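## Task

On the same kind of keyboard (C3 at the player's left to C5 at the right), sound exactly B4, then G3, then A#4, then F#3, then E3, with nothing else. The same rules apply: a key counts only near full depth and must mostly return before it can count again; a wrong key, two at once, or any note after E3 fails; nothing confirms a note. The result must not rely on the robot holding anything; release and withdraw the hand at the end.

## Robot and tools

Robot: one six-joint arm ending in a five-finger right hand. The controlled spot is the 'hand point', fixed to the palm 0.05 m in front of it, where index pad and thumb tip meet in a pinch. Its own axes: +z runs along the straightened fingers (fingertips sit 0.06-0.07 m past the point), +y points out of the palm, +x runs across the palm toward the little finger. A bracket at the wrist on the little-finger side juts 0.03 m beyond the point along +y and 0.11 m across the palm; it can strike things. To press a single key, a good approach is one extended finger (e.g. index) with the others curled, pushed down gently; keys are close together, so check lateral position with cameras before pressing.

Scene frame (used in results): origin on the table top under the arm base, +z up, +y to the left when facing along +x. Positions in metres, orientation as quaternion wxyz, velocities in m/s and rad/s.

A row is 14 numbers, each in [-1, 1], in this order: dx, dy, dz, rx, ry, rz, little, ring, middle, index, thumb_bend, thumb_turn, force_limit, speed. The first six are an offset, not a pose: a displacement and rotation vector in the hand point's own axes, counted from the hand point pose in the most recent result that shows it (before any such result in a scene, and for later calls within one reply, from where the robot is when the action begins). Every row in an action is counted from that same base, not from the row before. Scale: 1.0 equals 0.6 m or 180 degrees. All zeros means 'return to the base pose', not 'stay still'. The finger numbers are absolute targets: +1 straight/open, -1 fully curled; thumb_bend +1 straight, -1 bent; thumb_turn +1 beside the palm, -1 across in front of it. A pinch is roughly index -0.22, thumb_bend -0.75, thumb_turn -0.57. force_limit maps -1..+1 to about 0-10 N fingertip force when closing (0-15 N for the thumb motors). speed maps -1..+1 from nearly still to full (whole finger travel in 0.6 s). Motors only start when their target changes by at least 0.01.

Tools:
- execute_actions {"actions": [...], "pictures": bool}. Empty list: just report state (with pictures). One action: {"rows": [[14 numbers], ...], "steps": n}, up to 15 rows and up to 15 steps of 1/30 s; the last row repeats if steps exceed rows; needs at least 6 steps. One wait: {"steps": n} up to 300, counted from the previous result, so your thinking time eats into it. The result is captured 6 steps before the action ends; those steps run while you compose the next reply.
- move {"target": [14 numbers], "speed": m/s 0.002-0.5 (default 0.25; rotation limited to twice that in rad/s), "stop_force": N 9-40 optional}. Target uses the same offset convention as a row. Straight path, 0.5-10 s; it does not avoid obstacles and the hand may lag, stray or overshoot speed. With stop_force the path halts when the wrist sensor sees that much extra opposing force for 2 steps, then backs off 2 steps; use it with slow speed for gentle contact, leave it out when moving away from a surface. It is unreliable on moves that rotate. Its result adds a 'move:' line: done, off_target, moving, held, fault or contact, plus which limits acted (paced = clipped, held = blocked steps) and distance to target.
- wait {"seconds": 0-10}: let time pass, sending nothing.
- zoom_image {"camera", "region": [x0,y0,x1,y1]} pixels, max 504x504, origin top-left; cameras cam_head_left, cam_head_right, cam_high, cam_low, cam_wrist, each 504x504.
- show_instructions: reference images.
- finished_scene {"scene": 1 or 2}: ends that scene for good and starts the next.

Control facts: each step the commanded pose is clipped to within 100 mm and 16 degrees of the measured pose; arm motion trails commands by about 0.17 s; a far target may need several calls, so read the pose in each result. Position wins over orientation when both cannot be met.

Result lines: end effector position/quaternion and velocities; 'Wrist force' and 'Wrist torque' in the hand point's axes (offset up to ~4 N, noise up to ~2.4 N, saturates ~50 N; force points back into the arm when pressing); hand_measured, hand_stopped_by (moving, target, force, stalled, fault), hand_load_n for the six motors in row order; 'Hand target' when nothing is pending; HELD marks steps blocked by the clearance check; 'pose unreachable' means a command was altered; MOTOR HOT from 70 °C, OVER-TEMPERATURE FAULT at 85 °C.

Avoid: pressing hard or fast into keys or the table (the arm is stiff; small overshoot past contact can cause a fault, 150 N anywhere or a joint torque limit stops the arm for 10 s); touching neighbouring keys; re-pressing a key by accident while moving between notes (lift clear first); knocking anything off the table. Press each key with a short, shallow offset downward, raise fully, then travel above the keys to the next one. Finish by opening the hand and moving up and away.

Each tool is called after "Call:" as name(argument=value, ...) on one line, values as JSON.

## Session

Call:
execute_actions(actions=[])

Call:
zoom_image(camera="cam_high", region=[150, 160, 350, 320])

Scene clock: 0.00 s of 6000.00 s.
end_effector_position=(+0.8527, +0.0149, +0.3021) hand_measured=(+1.000, +1.000, +1.000, +1.000, +1.000, +1.000) hand_load_n=(+0.0, +0.0, +0.0, +0.0, +0.0, +0.0) hand_stopped_by=(target, target, target, target, target, target) hand_force_limit=0.00 hand_speed=-0.80 end_effector_quat_wxyz=(+0.415, -0.463, +0.758, -0.195) end_effector_velocity=(-0.000, +0.000, +0.000) end_effector_angular_velocity=(-0.000, +0.001, +0.001)
Joint positions: [ 0.325 -0.842  0.687  0.545  2.036 -3.186]
Joint velocities: [ 0.001 -0.     0.     0.001  0.001 -0.   ]
Wrist force (N, on the end effector, along its own x y z axes, offset not removed): no reading
Wrist torque (N m, same axes, about the end effector's origin, offset not removed): no reading
Hand target: +0.853, +0.015, +0.302; +0.415, -0.463, +0.758, -0.195

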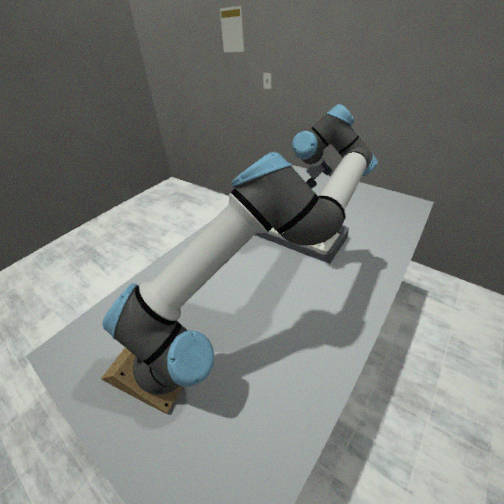

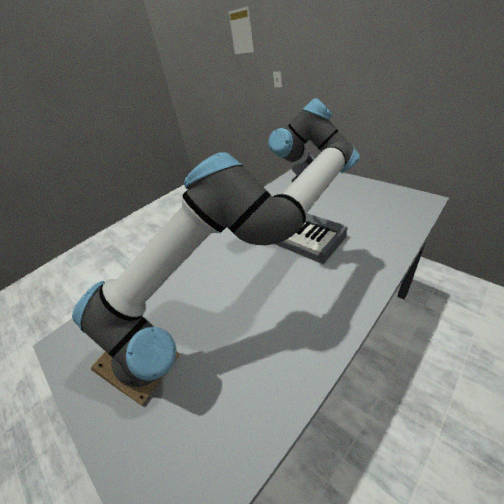

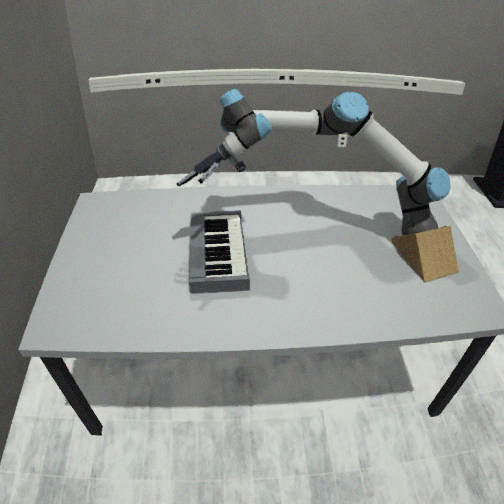

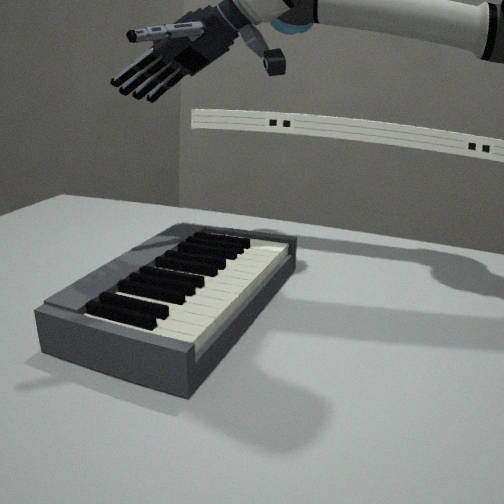

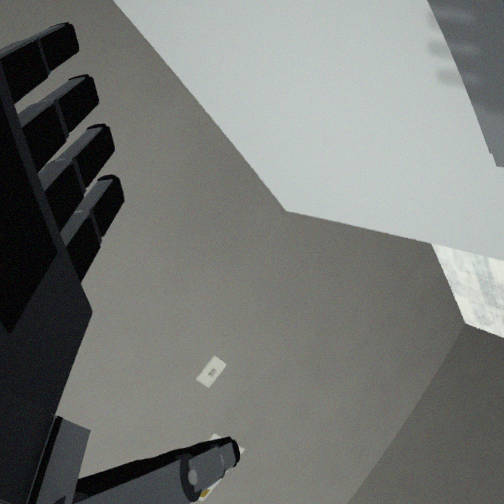

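Region (150, 160, 350, 320) of cam_high's 504x504 image, scaled by 2.520, with more detail than that image has; it fills the top 403 rows of this view, and the rest is white.

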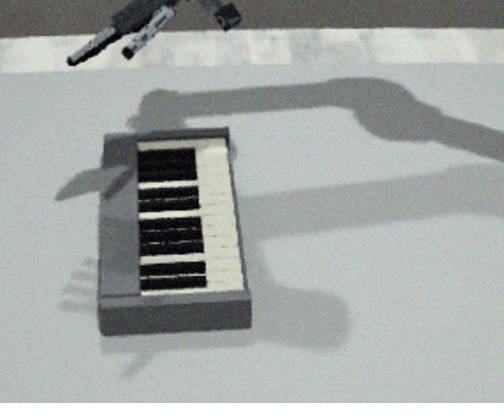

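Call:
move(target=[0.3257, 0.3233, -0.0662, -0.1044, 0.0366, -0.1790, 0.8, -1, -1, -1, 1, 1, 0, 0.8], speed=0.25)

Call:
zoom_image(camera="cam_wrist", region=[0, 0, 300, 250])

Call:
zoom_image(camera="cam_low", region=[160, 170, 340, 320])

Scene clock: 4.30 s of 6000.00 s.
end_effector_position=(+0.6716, -0.0615, +0.1056) hand_measured=(+0.800, -1.000, -1.000, -1.000, +1.000, +1.000) hand_load_n=(+0.0, +0.0, +0.0, +0.0, +0.0, +0.0) hand_stopped_by=(target, target, target, target, target, target) hand_force_limit=0.00 hand_speed=0.80 end_effector_quat_wxyz=(-0.222, +0.704, -0.644, +0.203) end_effector_velocity=(-0.000, -0.001, -0.001) end_effector_angular_velocity=(-0.005, -0.003, -0.000)
Joint positions: [ 0.133 -1.082  1.328  0.402  2.076 -3.717]
Joint velocities: [-0.001 -0.002  0.006 -0.009  0.001 -0.006]
Wrist force (N, on the end effector, along its own x y z axes, offset not removed): [-0.5 2.0 -1.0]
Wrist torque (N m, same axes, about the end effector's origin, offset not removed): [0.40 0.14 0.06]
Hand target: +0.671, -0.062, +0.105; -0.221, +0.704, -0.644, +0.203
Off the commanded pose: 0.000 m, 0 deg.
Kept back: nothing.
move: done

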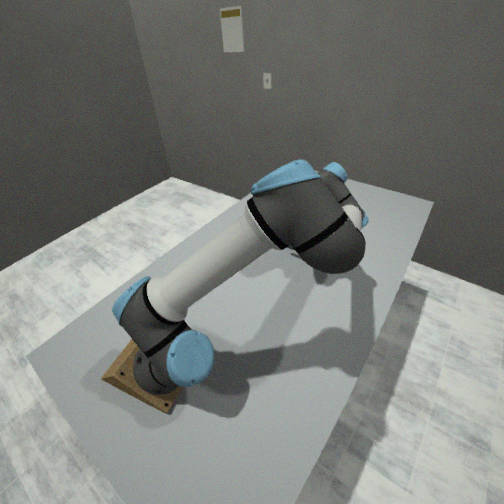

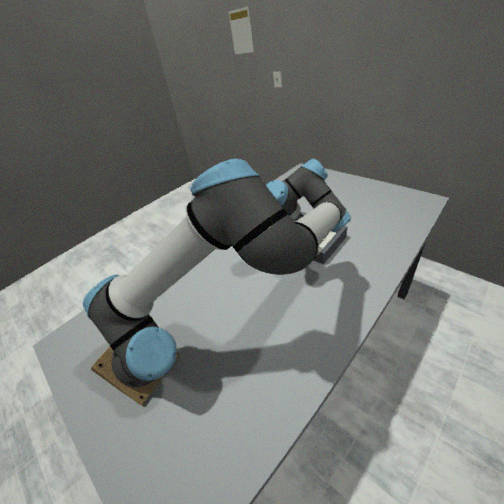

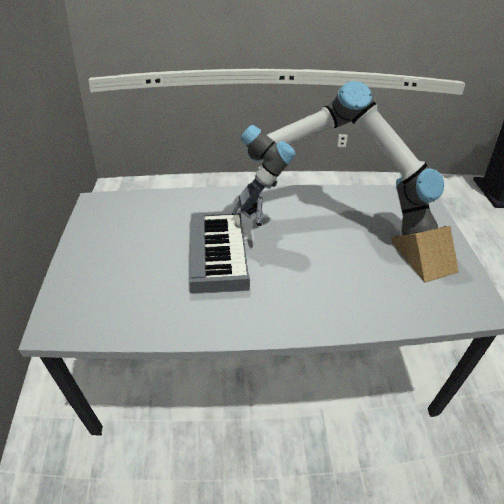

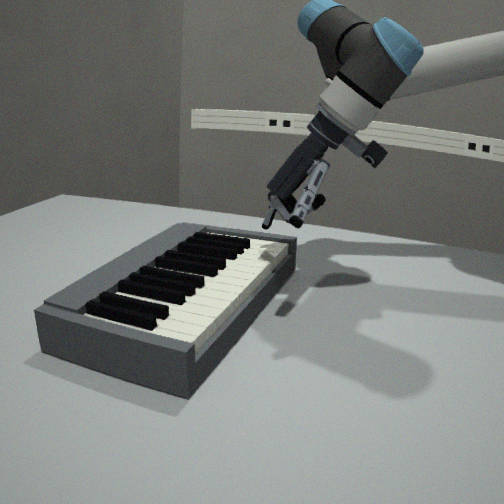

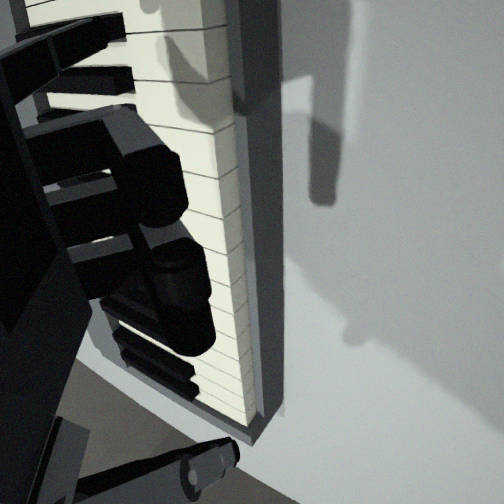

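Region (0, 0, 300, 250) of cam_wrist's 504x504 image, scaled by 1.680, with more detail than that image has.

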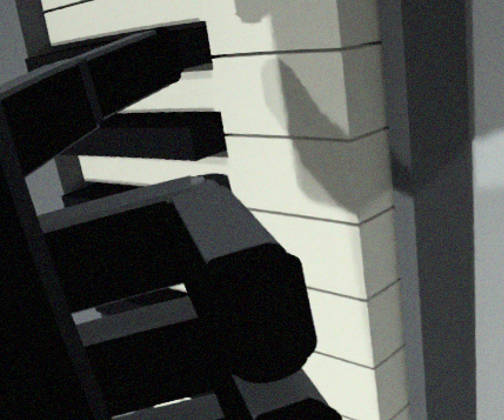

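Region (160, 170, 340, 320) of cam_low's 504x504 image, scaled by 2.800, with more detail than that image has.

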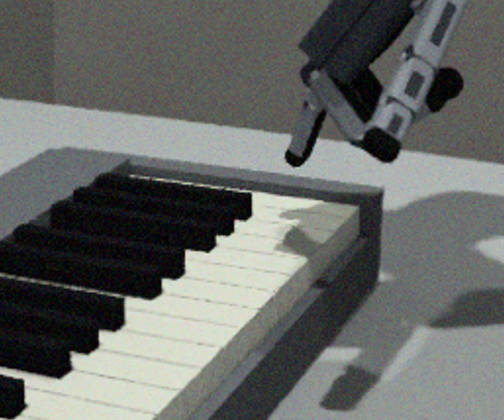

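Call:
move(target=[0.0108, 0.0226, 0.0322, 0, 0, 0, 0.8, -1, -1, -1, 1, 1, 0, 0.8], speed=0.08)

Call:
zoom_image(camera="cam_wrist", region=[0, 0, 300, 250])

Call:
zoom_image(camera="cam_low", region=[220, 200, 320, 280])

Scene clock: 5.57 s of 6000.00 s.
end_effector_position=(+0.6721, -0.0679, +0.0823) hand_measured=(+0.800, -1.000, -1.000, -1.000, +1.000, +1.000) hand_load_n=(+0.0, +0.0, +0.0, +0.0, +0.0, +0.0) hand_stopped_by=(target, target, target, target, target, target) hand_force_limit=0.00 hand_speed=0.80 end_effector_quat_wxyz=(-0.221, +0.704, -0.644, +0.203) end_effector_velocity=(+0.000, -0.001, -0.002) end_effector_angular_velocity=(-0.000, -0.000, +0.000)
Joint positions: [ 0.094 -1.079  1.355  0.36   2.045 -3.744]
Joint velocities: [-0.004  0.     0.002 -0.004 -0.003 -0.003]
Wrist force (N, on the end effector, along its own x y z axes, offset not removed): [-0.6 0.2 -2.2]
Wrist torque (N m, same axes, about the end effector's origin, offset not removed): [0.22 0.23 0.03]
Hand target: +0.672, -0.068, +0.082; -0.221, +0.704, -0.644, +0.203
Off the commanded pose: 0.000 m, 0 deg.
Kept back: nothing.
move: done

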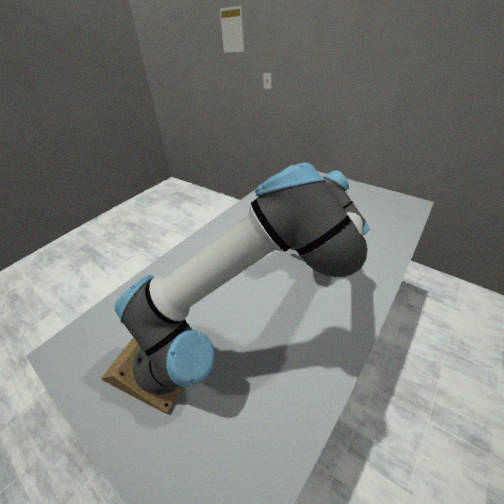

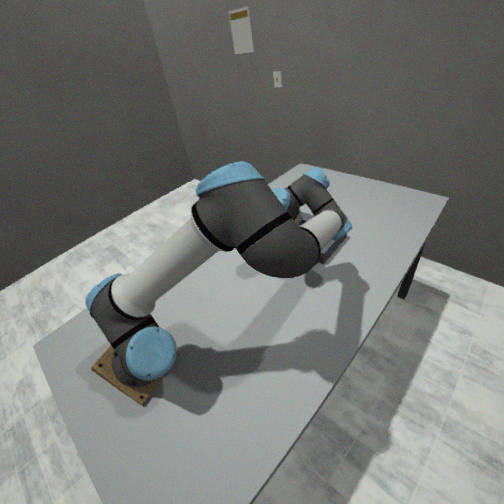

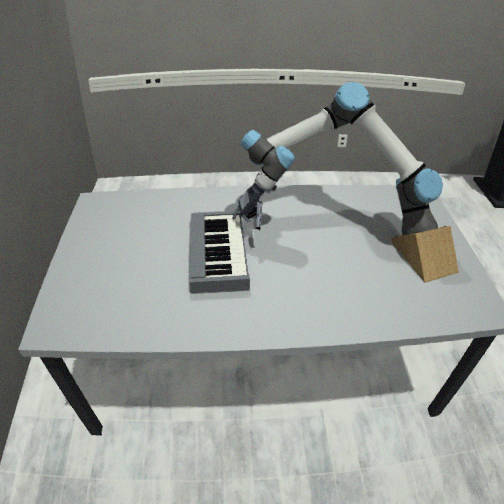

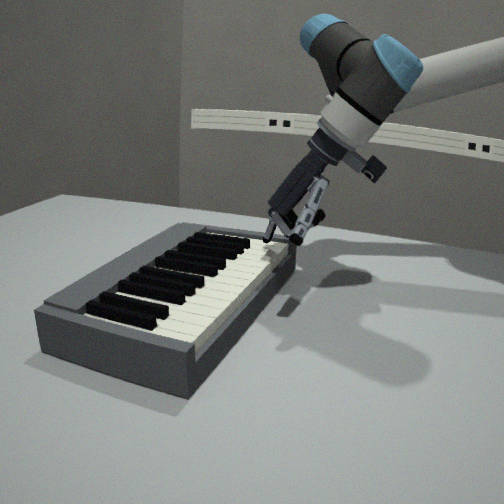

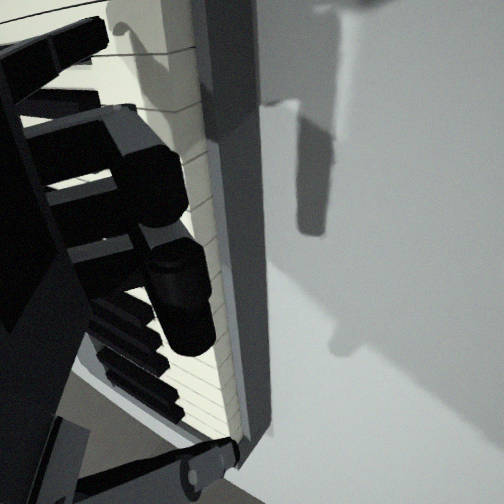

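Region (0, 0, 300, 250) of cam_wrist's 504x504 image, scaled by 1.680, with more detail than that image has.

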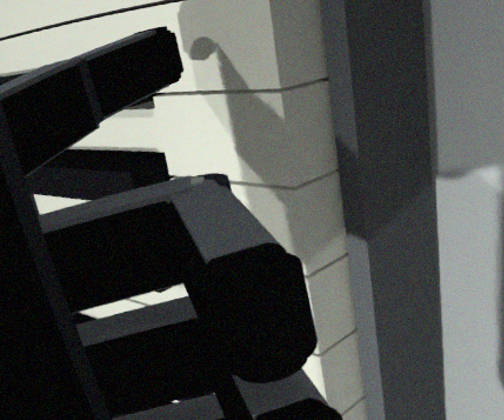

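Region (220, 200, 320, 280) of cam_low's 504x504 image, scaled by 5.040, with more detail than that image has; it fills the top 403 rows of this view, and the rest is white.

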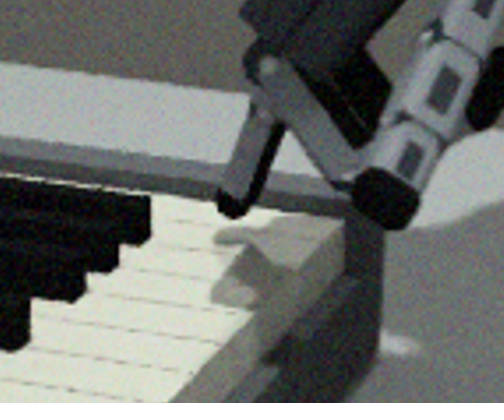

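Call:
move(target=[0, 0.01845, 0.02635, 0, 0, 0, 0.8, -1, -1, -1, 1, 1, 0, 0.8], speed=0.022, stop_force=9)

Call:
zoom_image(camera="cam_wrist", region=[0, 0, 300, 250])

Scene clock: 7.07 s of 6000.00 s.
end_effector_position=(+0.6720, -0.0678, +0.0639) hand_measured=(+0.800, -1.000, -1.000, -1.000, +1.000, +1.000) hand_load_n=(+0.0, +0.0, +0.0, +0.0, +0.0, +0.0) hand_stopped_by=(target, target, target, target, target, target) hand_force_limit=0.00 hand_speed=0.80 end_effector_quat_wxyz=(-0.222, +0.704, -0.644, +0.203) end_effector_velocity=(-0.000, +0.000, +0.002) end_effector_angular_velocity=(+0.001, +0.002, +0.000)
Joint positions: [ 0.071 -1.07   1.376  0.324  2.026 -3.759]
Joint velocities: [ 0.003 -0.    -0.004  0.008  0.003  0.004]
Wrist force (N, on the end effector, along its own x y z axes, offset not removed): [0.5 -2.5 -15.0]
Wrist torque (N m, same axes, about the end effector's origin, offset not removed): [1.13 1.01 -0.14]
Hand target: +0.672, -0.068, +0.064; -0.221, +0.704, -0.644, +0.203
Off the commanded pose: 0.001 m, 0 deg.
Kept back: nothing.
move: contact

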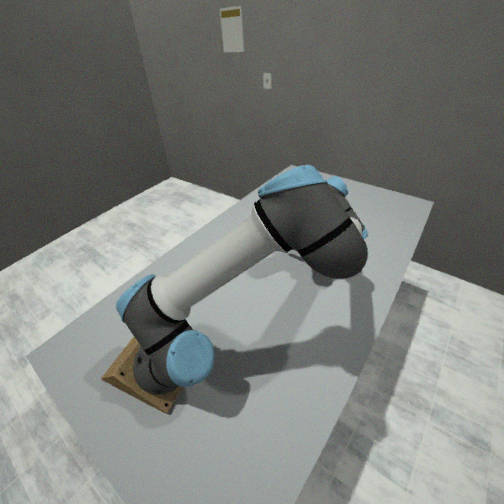

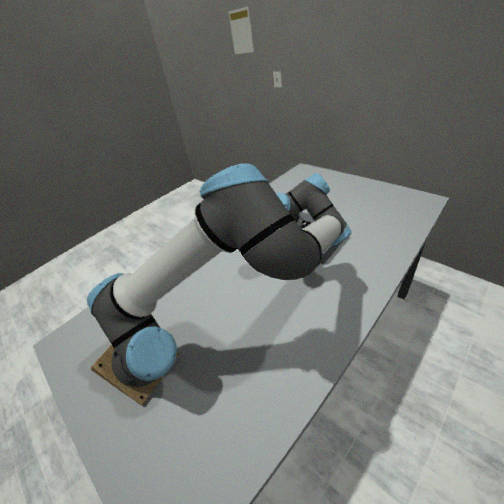

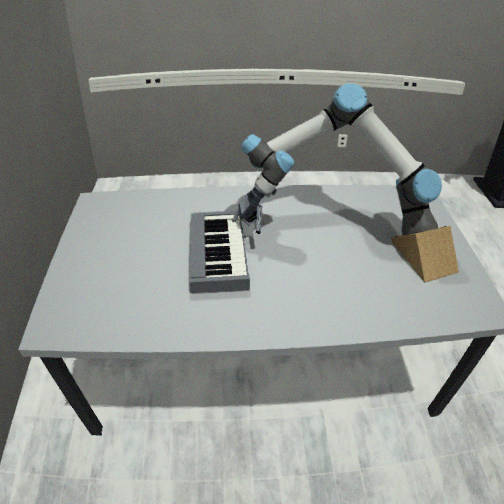

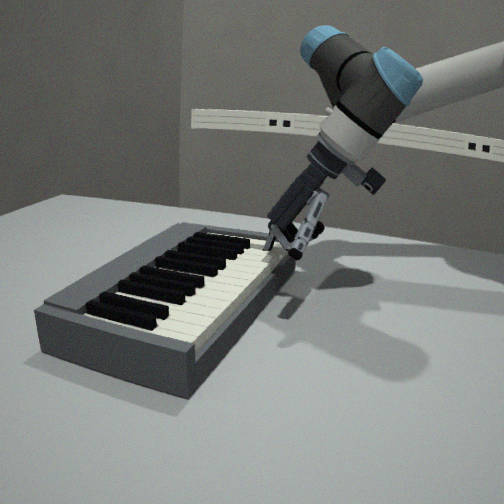

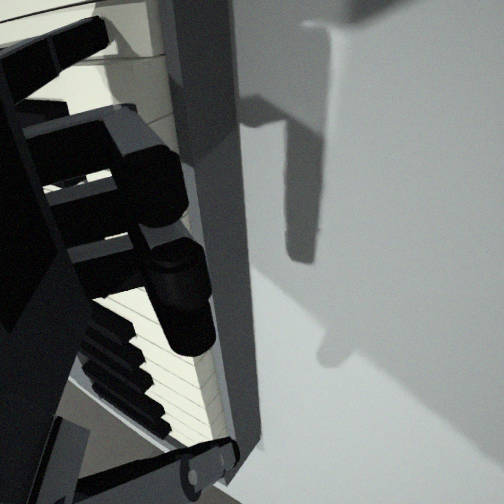

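Region (0, 0, 300, 250) of cam_wrist's 504x504 image, scaled by 1.680, with more detail than that image has.

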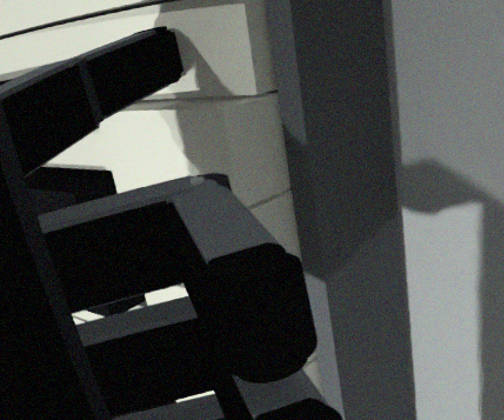

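Call:
move(target=[0, -0.02295, -0.03277, 0, 0, 0, 0.8, -1, -1, -1, 1, 1, 0, 0.8], speed=0.1)

Call:
move(target=[-0.3523, -0.0109, 0.00765, 0, 0, 0, 0.8, -1, -1, -1, 1, 1, 0, 0.8], speed=0.25)

Call:
zoom_image(camera="cam_wrist", region=[0, 0, 300, 300])

Scene clock: 8.37 s of 6000.00 s.
end_effector_position=(+0.6721, -0.0678, +0.0876) hand_measured=(+0.800, -1.000, -1.000, -1.000, +1.000, +1.000) hand_load_n=(+0.0, +0.0, +0.0, +0.0, +0.0, +0.0) hand_stopped_by=(target, target, target, target, target, target) hand_force_limit=0.00 hand_speed=0.80 end_effector_quat_wxyz=(-0.222, +0.704, -0.644, +0.203) end_effector_velocity=(+0.000, -0.000, +0.002) end_effector_angular_velocity=(-0.000, +0.001, -0.001)
Joint positions: [ 0.101 -1.081  1.349  0.371  2.05  -3.739]
Joint velocities: [ 0.003  0.    -0.004  0.005  0.003  0.002]
Wrist force (N, on the end effector, along its own x y z axes, offset not removed): [-0.2 1.3 -1.8]
Wrist torque (N m, same axes, about the end effector's origin, offset not removed): [0.39 0.02 0.14]
Hand target: +0.672, -0.068, +0.088; -0.222, +0.704, -0.644, +0.203
Off the commanded pose: 0.000 m, 0 deg.
Kept back: nothing.
move: done

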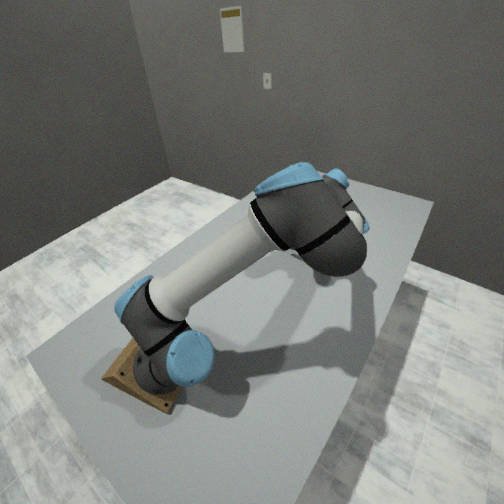

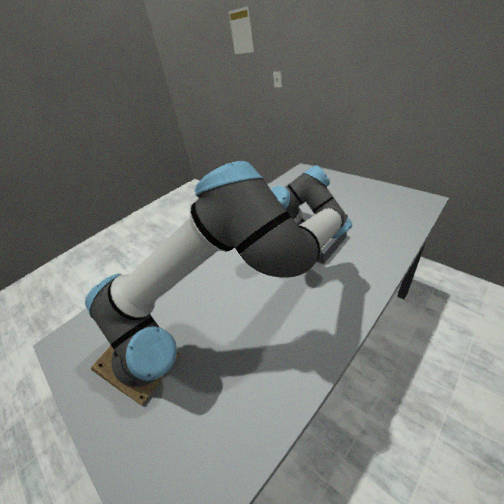

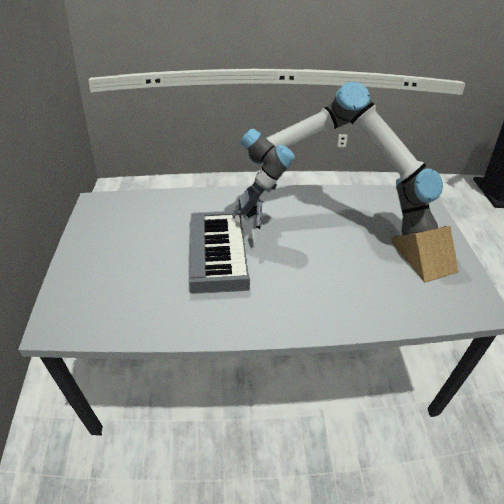

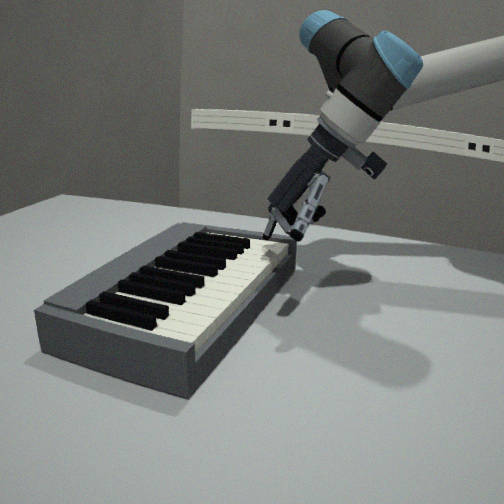

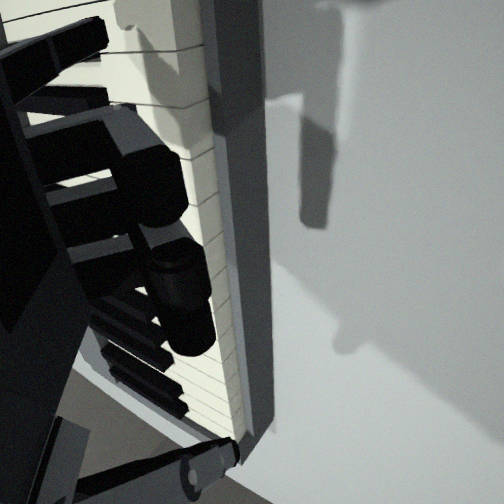

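Scene clock: 9.87 s of 6000.00 s.
end_effector_position=(+0.6613, +0.1433, +0.0880) hand_measured=(+0.800, -1.000, -1.000, -1.000, +1.000, +1.000) hand_load_n=(+0.0, +0.0, +0.0, +0.0, +0.0, +0.0) hand_stopped_by=(target, target, target, target, target, target) hand_force_limit=0.00 hand_speed=0.80 end_effector_quat_wxyz=(-0.222, +0.703, -0.644, +0.202) end_effector_velocity=(+0.000, +0.003, -0.000) end_effector_angular_velocity=(-0.001, +0.002, +0.000)
Joint positions: [ 0.383 -0.786  1.262  0.285  2.266 -3.521]
Joint velocities: [ 0.003  0.007 -0.007  0.004  0.004  0.004]
Wrist force (N, on the end effector, along its own x y z axes, offset not removed): [-0.7 0.6 -1.6]
Wrist torque (N m, same axes, about the end effector's origin, offset not removed): [0.29 0.17 0.01]
Hand target: +0.661, +0.144, +0.088; -0.222, +0.704, -0.644, +0.202
Off the commanded pose: 0.000 m, 0 deg.
Kept back: nothing.
move: done

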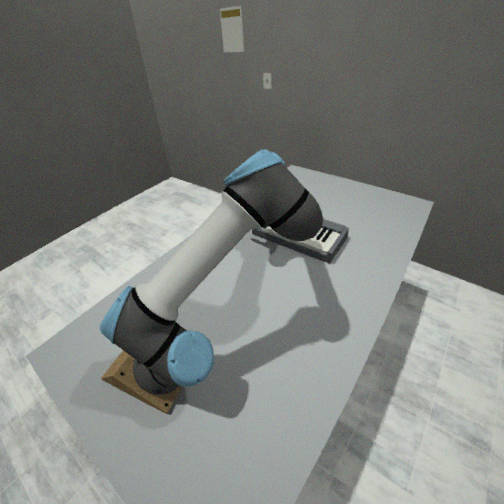

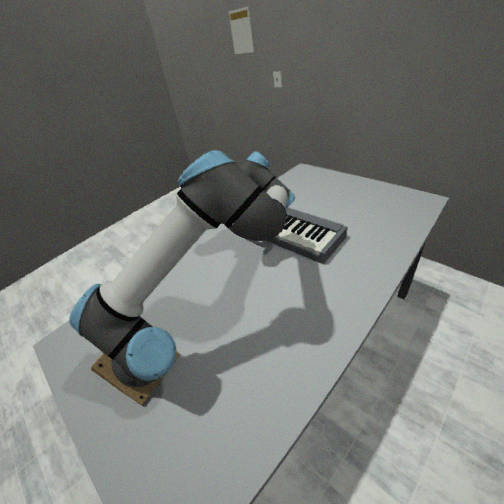

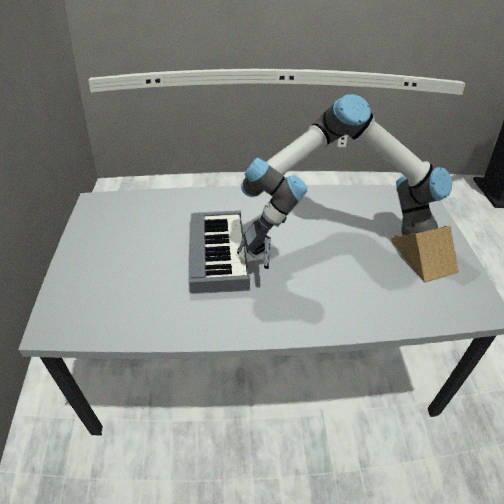

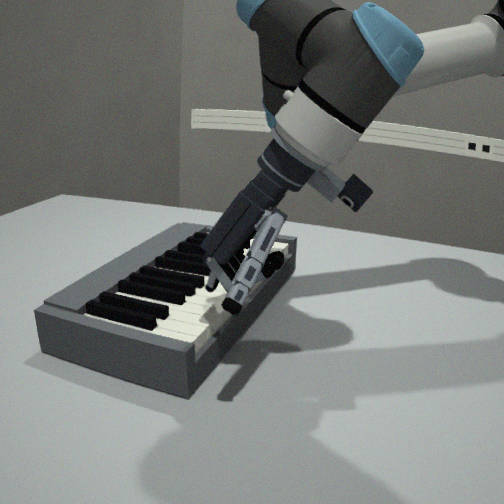

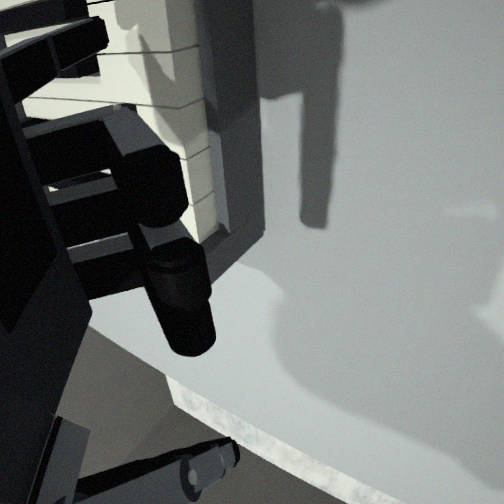

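Region (0, 0, 300, 300) of cam_wrist's 504x504 image, scaled by 1.680, with more detail than that image has.

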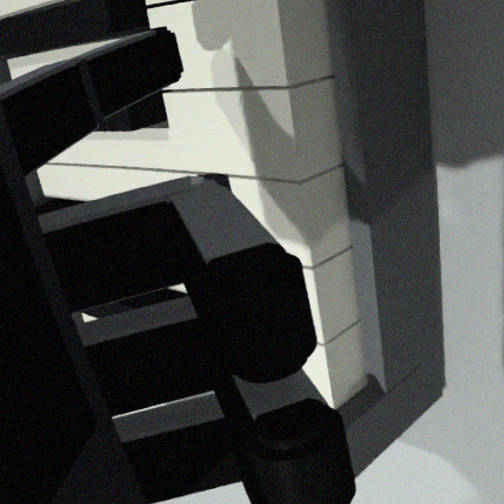

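Call:
move(target=[0, 0.0232, 0.0332, 0, 0, 0, 0.8, -1, -1, -1, 1, 1, 0, 0.8], speed=0.03, stop_force=9)

Scene clock: 11.27 s of 6000.00 s.
end_effector_position=(+0.6613, +0.1434, +0.0640) hand_measured=(+0.800, -1.000, -1.000, -1.000, +1.000, +1.000) hand_load_n=(+0.0, +0.0, +0.0, +0.0, +0.0, +0.0) hand_stopped_by=(target, target, target, target, target, target) hand_force_limit=0.00 hand_speed=0.80 end_effector_quat_wxyz=(-0.222, +0.703, -0.644, +0.202) end_effector_velocity=(-0.000, +0.001, -0.002) end_effector_angular_velocity=(+0.001, -0.001, +0.002)
Joint positions: [ 0.355 -0.778  1.294  0.229  2.245 -3.546]
Joint velocities: [-0.002  0.001  0.003 -0.004 -0.003 -0.003]
Wrist force (N, on the end effector, along its own x y z axes, offset not removed): [-1.3 -2.5 -9.8]
Wrist torque (N m, same axes, about the end effector's origin, offset not removed): [0.62 0.68 -0.26]
Hand target: +0.661, +0.143, +0.064; -0.222, +0.703, -0.644, +0.202
Off the commanded pose: 0.000 m, 0 deg.
Kept back: nothing.
move: done

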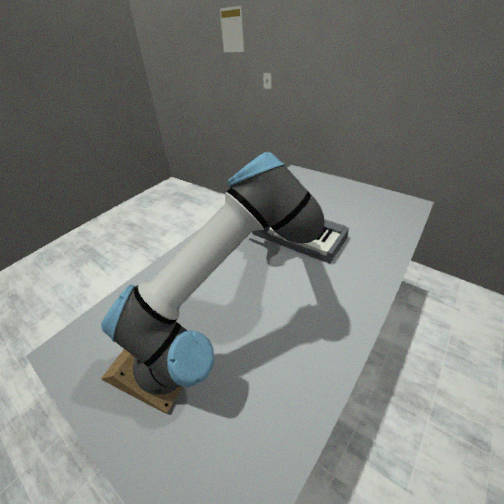

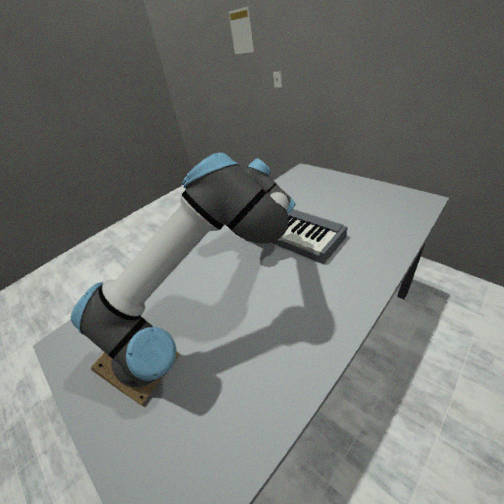

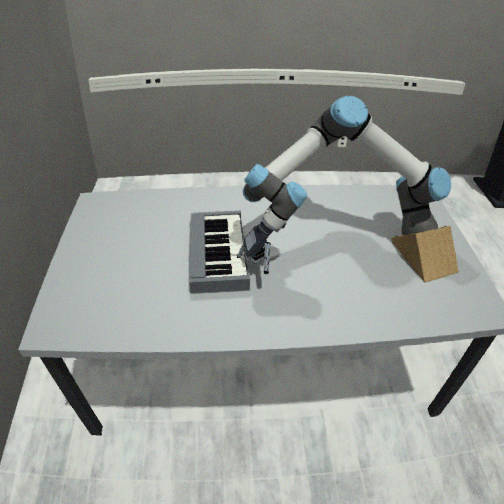

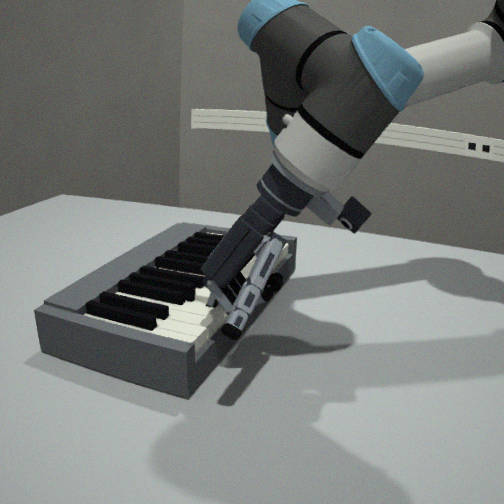

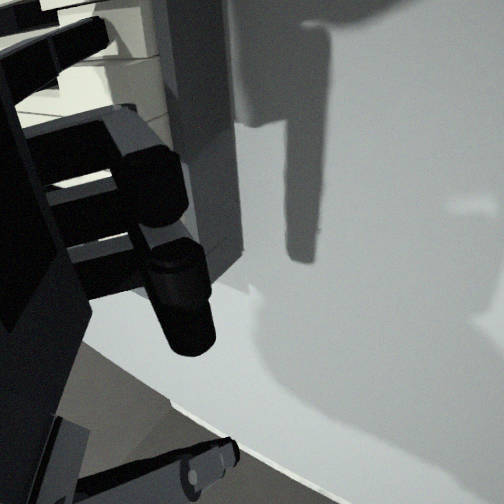

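Call:
move(target=[0, -0.0296, -0.0423, 0, 0, 0, 0.8, -1, -1, -1, 1, 1, 0, 0.8], speed=0.1)

Call:
move(target=[0.3428, -0.0400, 0.0280, 0, 0, 0, 0.8, -1, -1, -1, 1, 1, 0, 0.8], speed=0.25)

Call:
zoom_image(camera="cam_wrist", region=[0, 0, 300, 250])

Scene clock: 12.67 s of 6000.00 s.
end_effector_position=(+0.6613, +0.1433, +0.0947) hand_measured=(+0.800, -1.000, -1.000, -1.000, +1.000, +1.000) hand_load_n=(+0.0, +0.0, +0.0, +0.0, +0.0, +0.0) hand_stopped_by=(target, target, target, target, target, target) hand_force_limit=0.00 hand_speed=0.80 end_effector_quat_wxyz=(-0.222, +0.703, -0.644, +0.202) end_effector_velocity=(+0.000, +0.000, +0.003) end_effector_angular_velocity=(+0.000, +0.000, +0.001)
Joint positions: [ 0.391 -0.788  1.253  0.301  2.272 -3.514]
Joint velocities: [ 0.003 -0.    -0.005  0.007  0.002  0.003]
Wrist force (N, on the end effector, along its own x y z axes, offset not removed): [-0.2 -0.1 -0.5]
Wrist torque (N m, same axes, about the end effector's origin, offset not removed): [0.04 -0.03 -0.02]
Hand target: +0.661, +0.143, +0.095; -0.222, +0.703, -0.644, +0.202
Off the commanded pose: 0.000 m, 0 deg.
Kept back: nothing.
move: done

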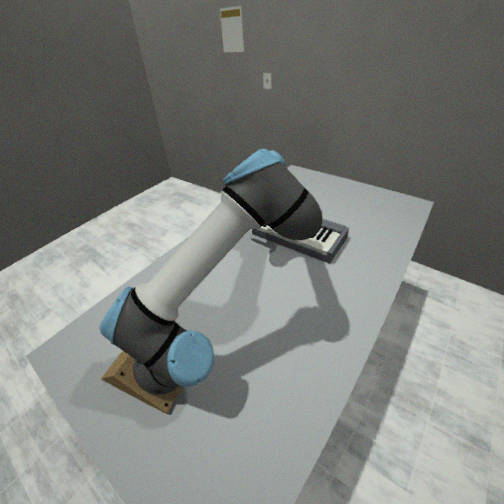

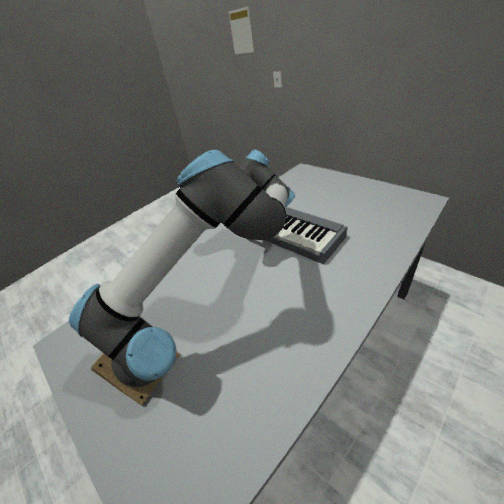

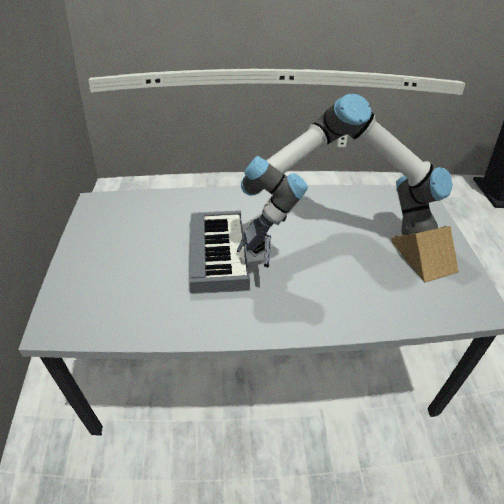

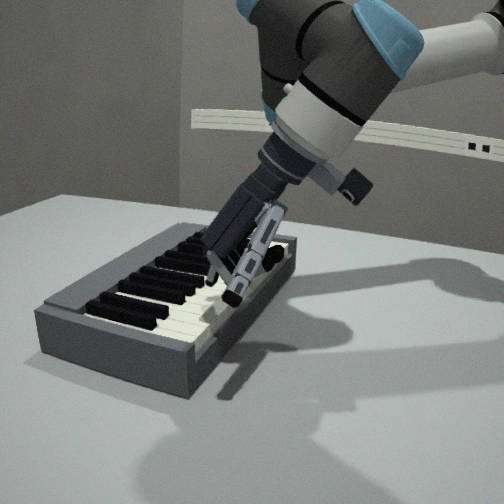

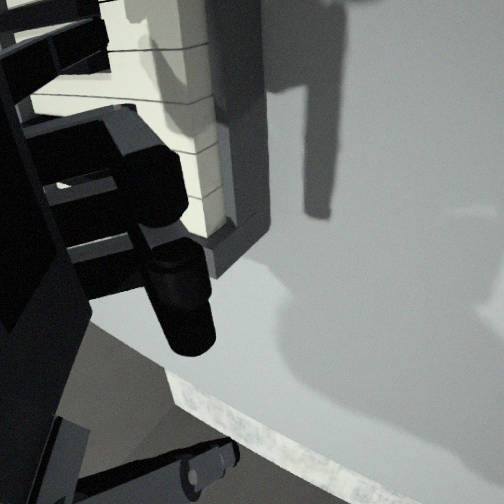

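Scene clock: 14.13 s of 6000.00 s.
end_effector_position=(+0.7086, -0.0588, +0.0943) hand_measured=(+0.800, -1.000, -1.000, -1.000, +1.000, +1.000) hand_load_n=(+0.0, +0.0, +0.0, +0.0, +0.0, +0.0) hand_stopped_by=(target, target, target, target, target, target) hand_force_limit=0.00 hand_speed=0.80 end_effector_quat_wxyz=(-0.222, +0.704, -0.644, +0.203) end_effector_velocity=(+0.000, -0.003, -0.001) end_effector_angular_velocity=(-0.000, +0.002, +0.000)
Joint positions: [ 0.126 -0.99   1.193  0.443  2.07  -3.722]
Joint velocities: [-0.004 -0.    -0.004  0.004 -0.002 -0.002]
Wrist force (N, on the end effector, along its own x y z axes, offset not removed): [0.9 0.7 0.2]
Wrist torque (N m, same axes, about the end effector's origin, offset not removed): [0.15 -0.23 0.10]
Hand target: +0.709, -0.059, +0.094; -0.222, +0.704, -0.644, +0.203
Off the commanded pose: 0.000 m, 0 deg.
Kept back: nothing.
move: done

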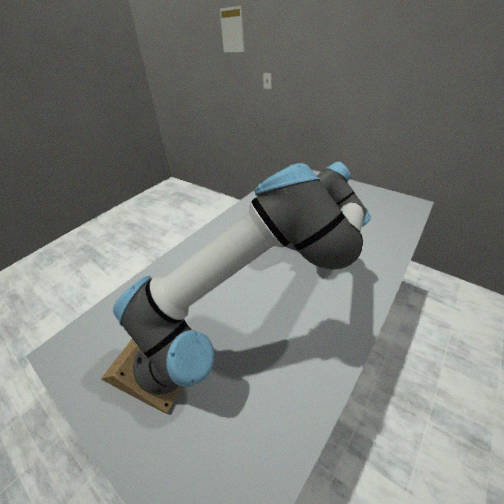

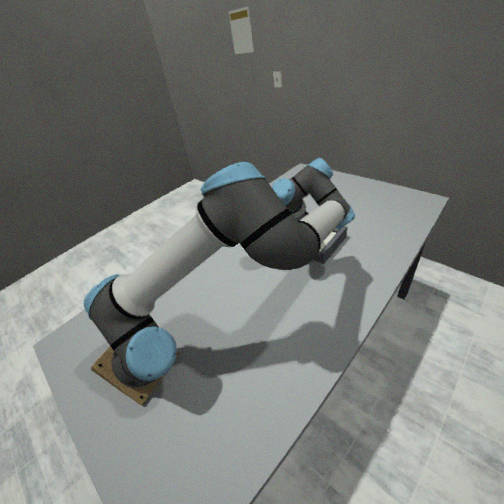

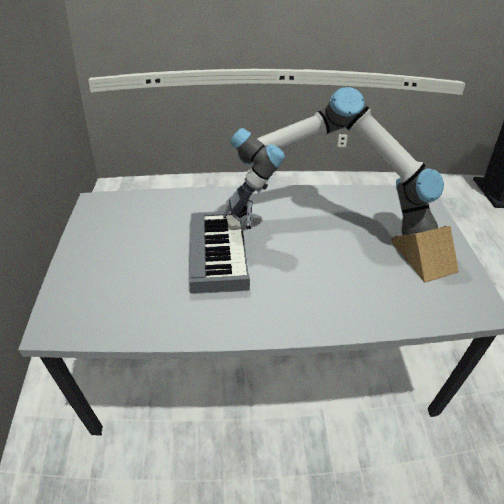

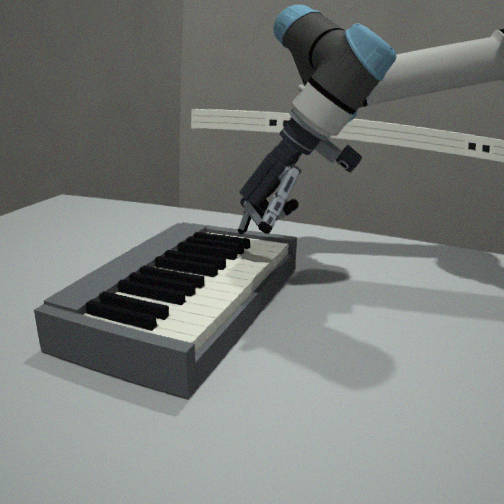

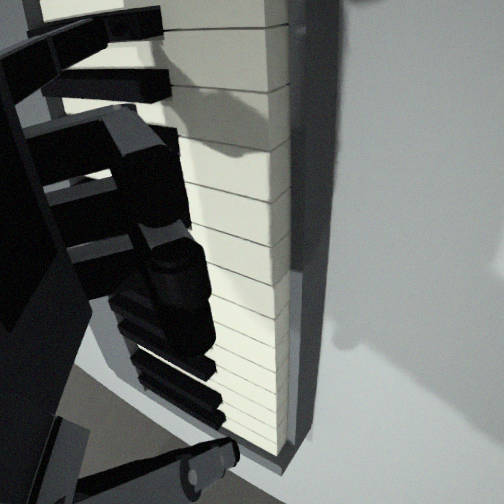

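Region (0, 0, 300, 250) of cam_wrist's 504x504 image, scaled by 1.680, with more detail than that image has.

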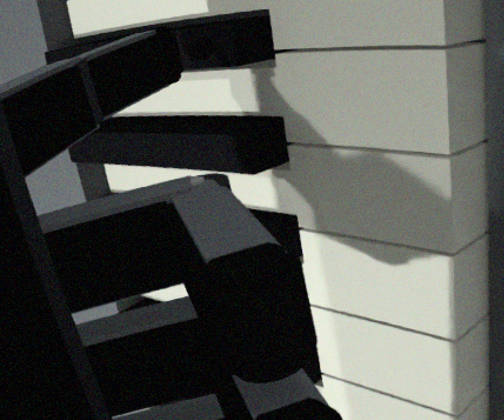

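Call:
move(target=[0.0015, 0.0150, 0.0214, 0, 0, 0, 0.8, -1, -1, -1, 1, 1, 0, 0.8], speed=0.022, stop_force=9)

Call:
zoom_image(camera="cam_wrist", region=[0, 0, 300, 250])

Scene clock: 15.40 s of 6000.00 s.
end_effector_position=(+0.7087, -0.0597, +0.0789) hand_measured=(+0.800, -1.000, -1.000, -1.000, +1.000, +1.000) hand_load_n=(-0.5, +0.0, +0.0, +0.0, +0.0, +0.0) hand_stopped_by=(target, target, target, target, target, target) hand_force_limit=0.00 hand_speed=0.80 end_effector_quat_wxyz=(-0.222, +0.704, -0.644, +0.203) end_effector_velocity=(+0.000, -0.001, -0.002) end_effector_angular_velocity=(-0.001, +0.000, -0.002)
Joint positions: [ 0.107 -0.986  1.213  0.413  2.055 -3.736]
Joint velocities: [-0.003 -0.     0.003 -0.005 -0.001 -0.002]
Wrist force (N, on the end effector, along its own x y z axes, offset not removed): [-0.1 0.4 -9.7]
Wrist torque (N m, same axes, about the end effector's origin, offset not removed): [0.95 0.41 -0.10]
Hand target: +0.709, -0.060, +0.079; -0.222, +0.704, -0.644, +0.203
Off the commanded pose: 0.000 m, 0 deg.
Kept back: nothing.
move: done

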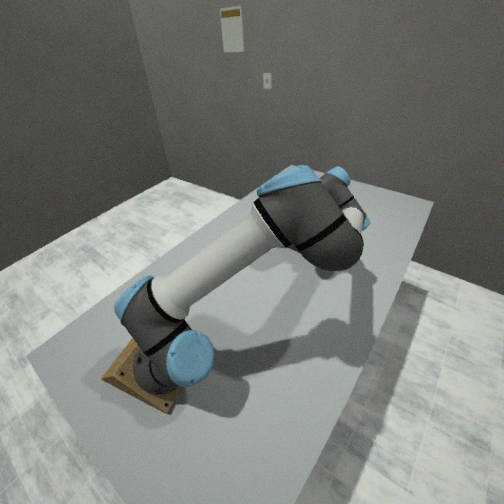

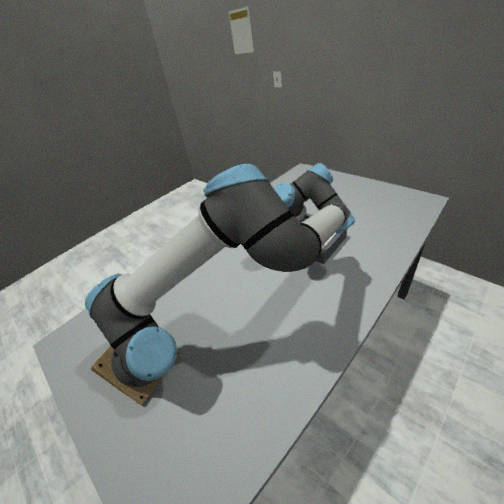

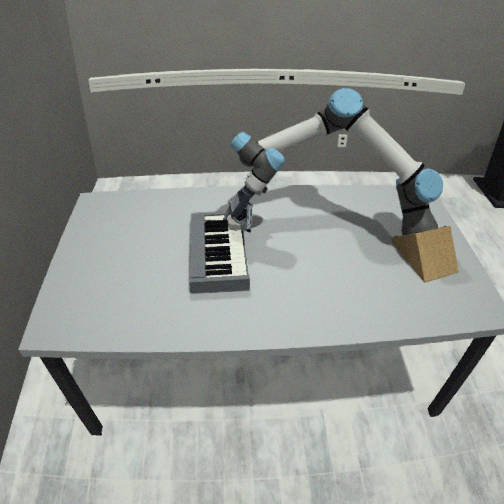

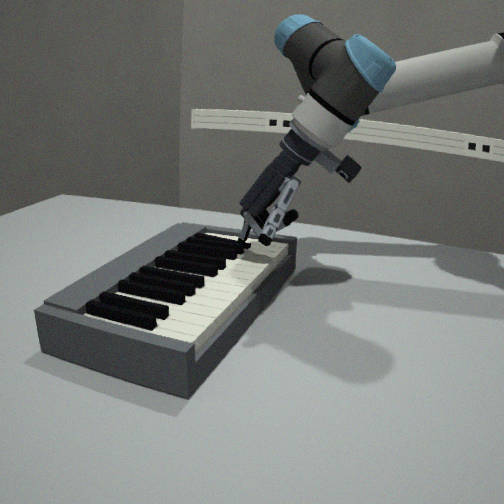

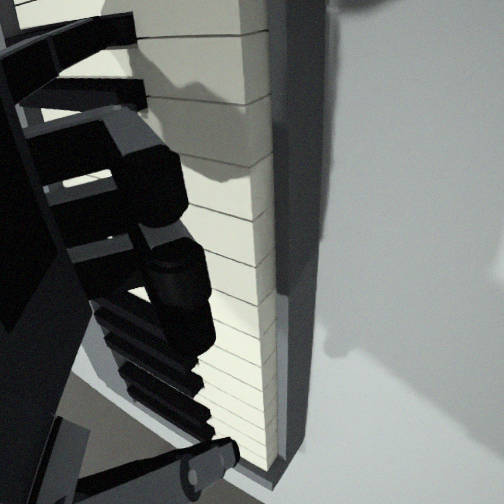

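Region (0, 0, 300, 250) of cam_wrist's 504x504 image, scaled by 1.680, with more detail than that image has.

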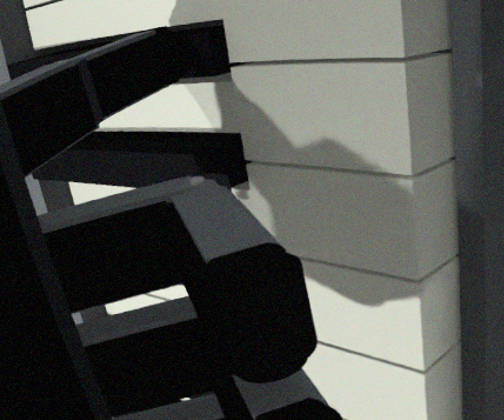

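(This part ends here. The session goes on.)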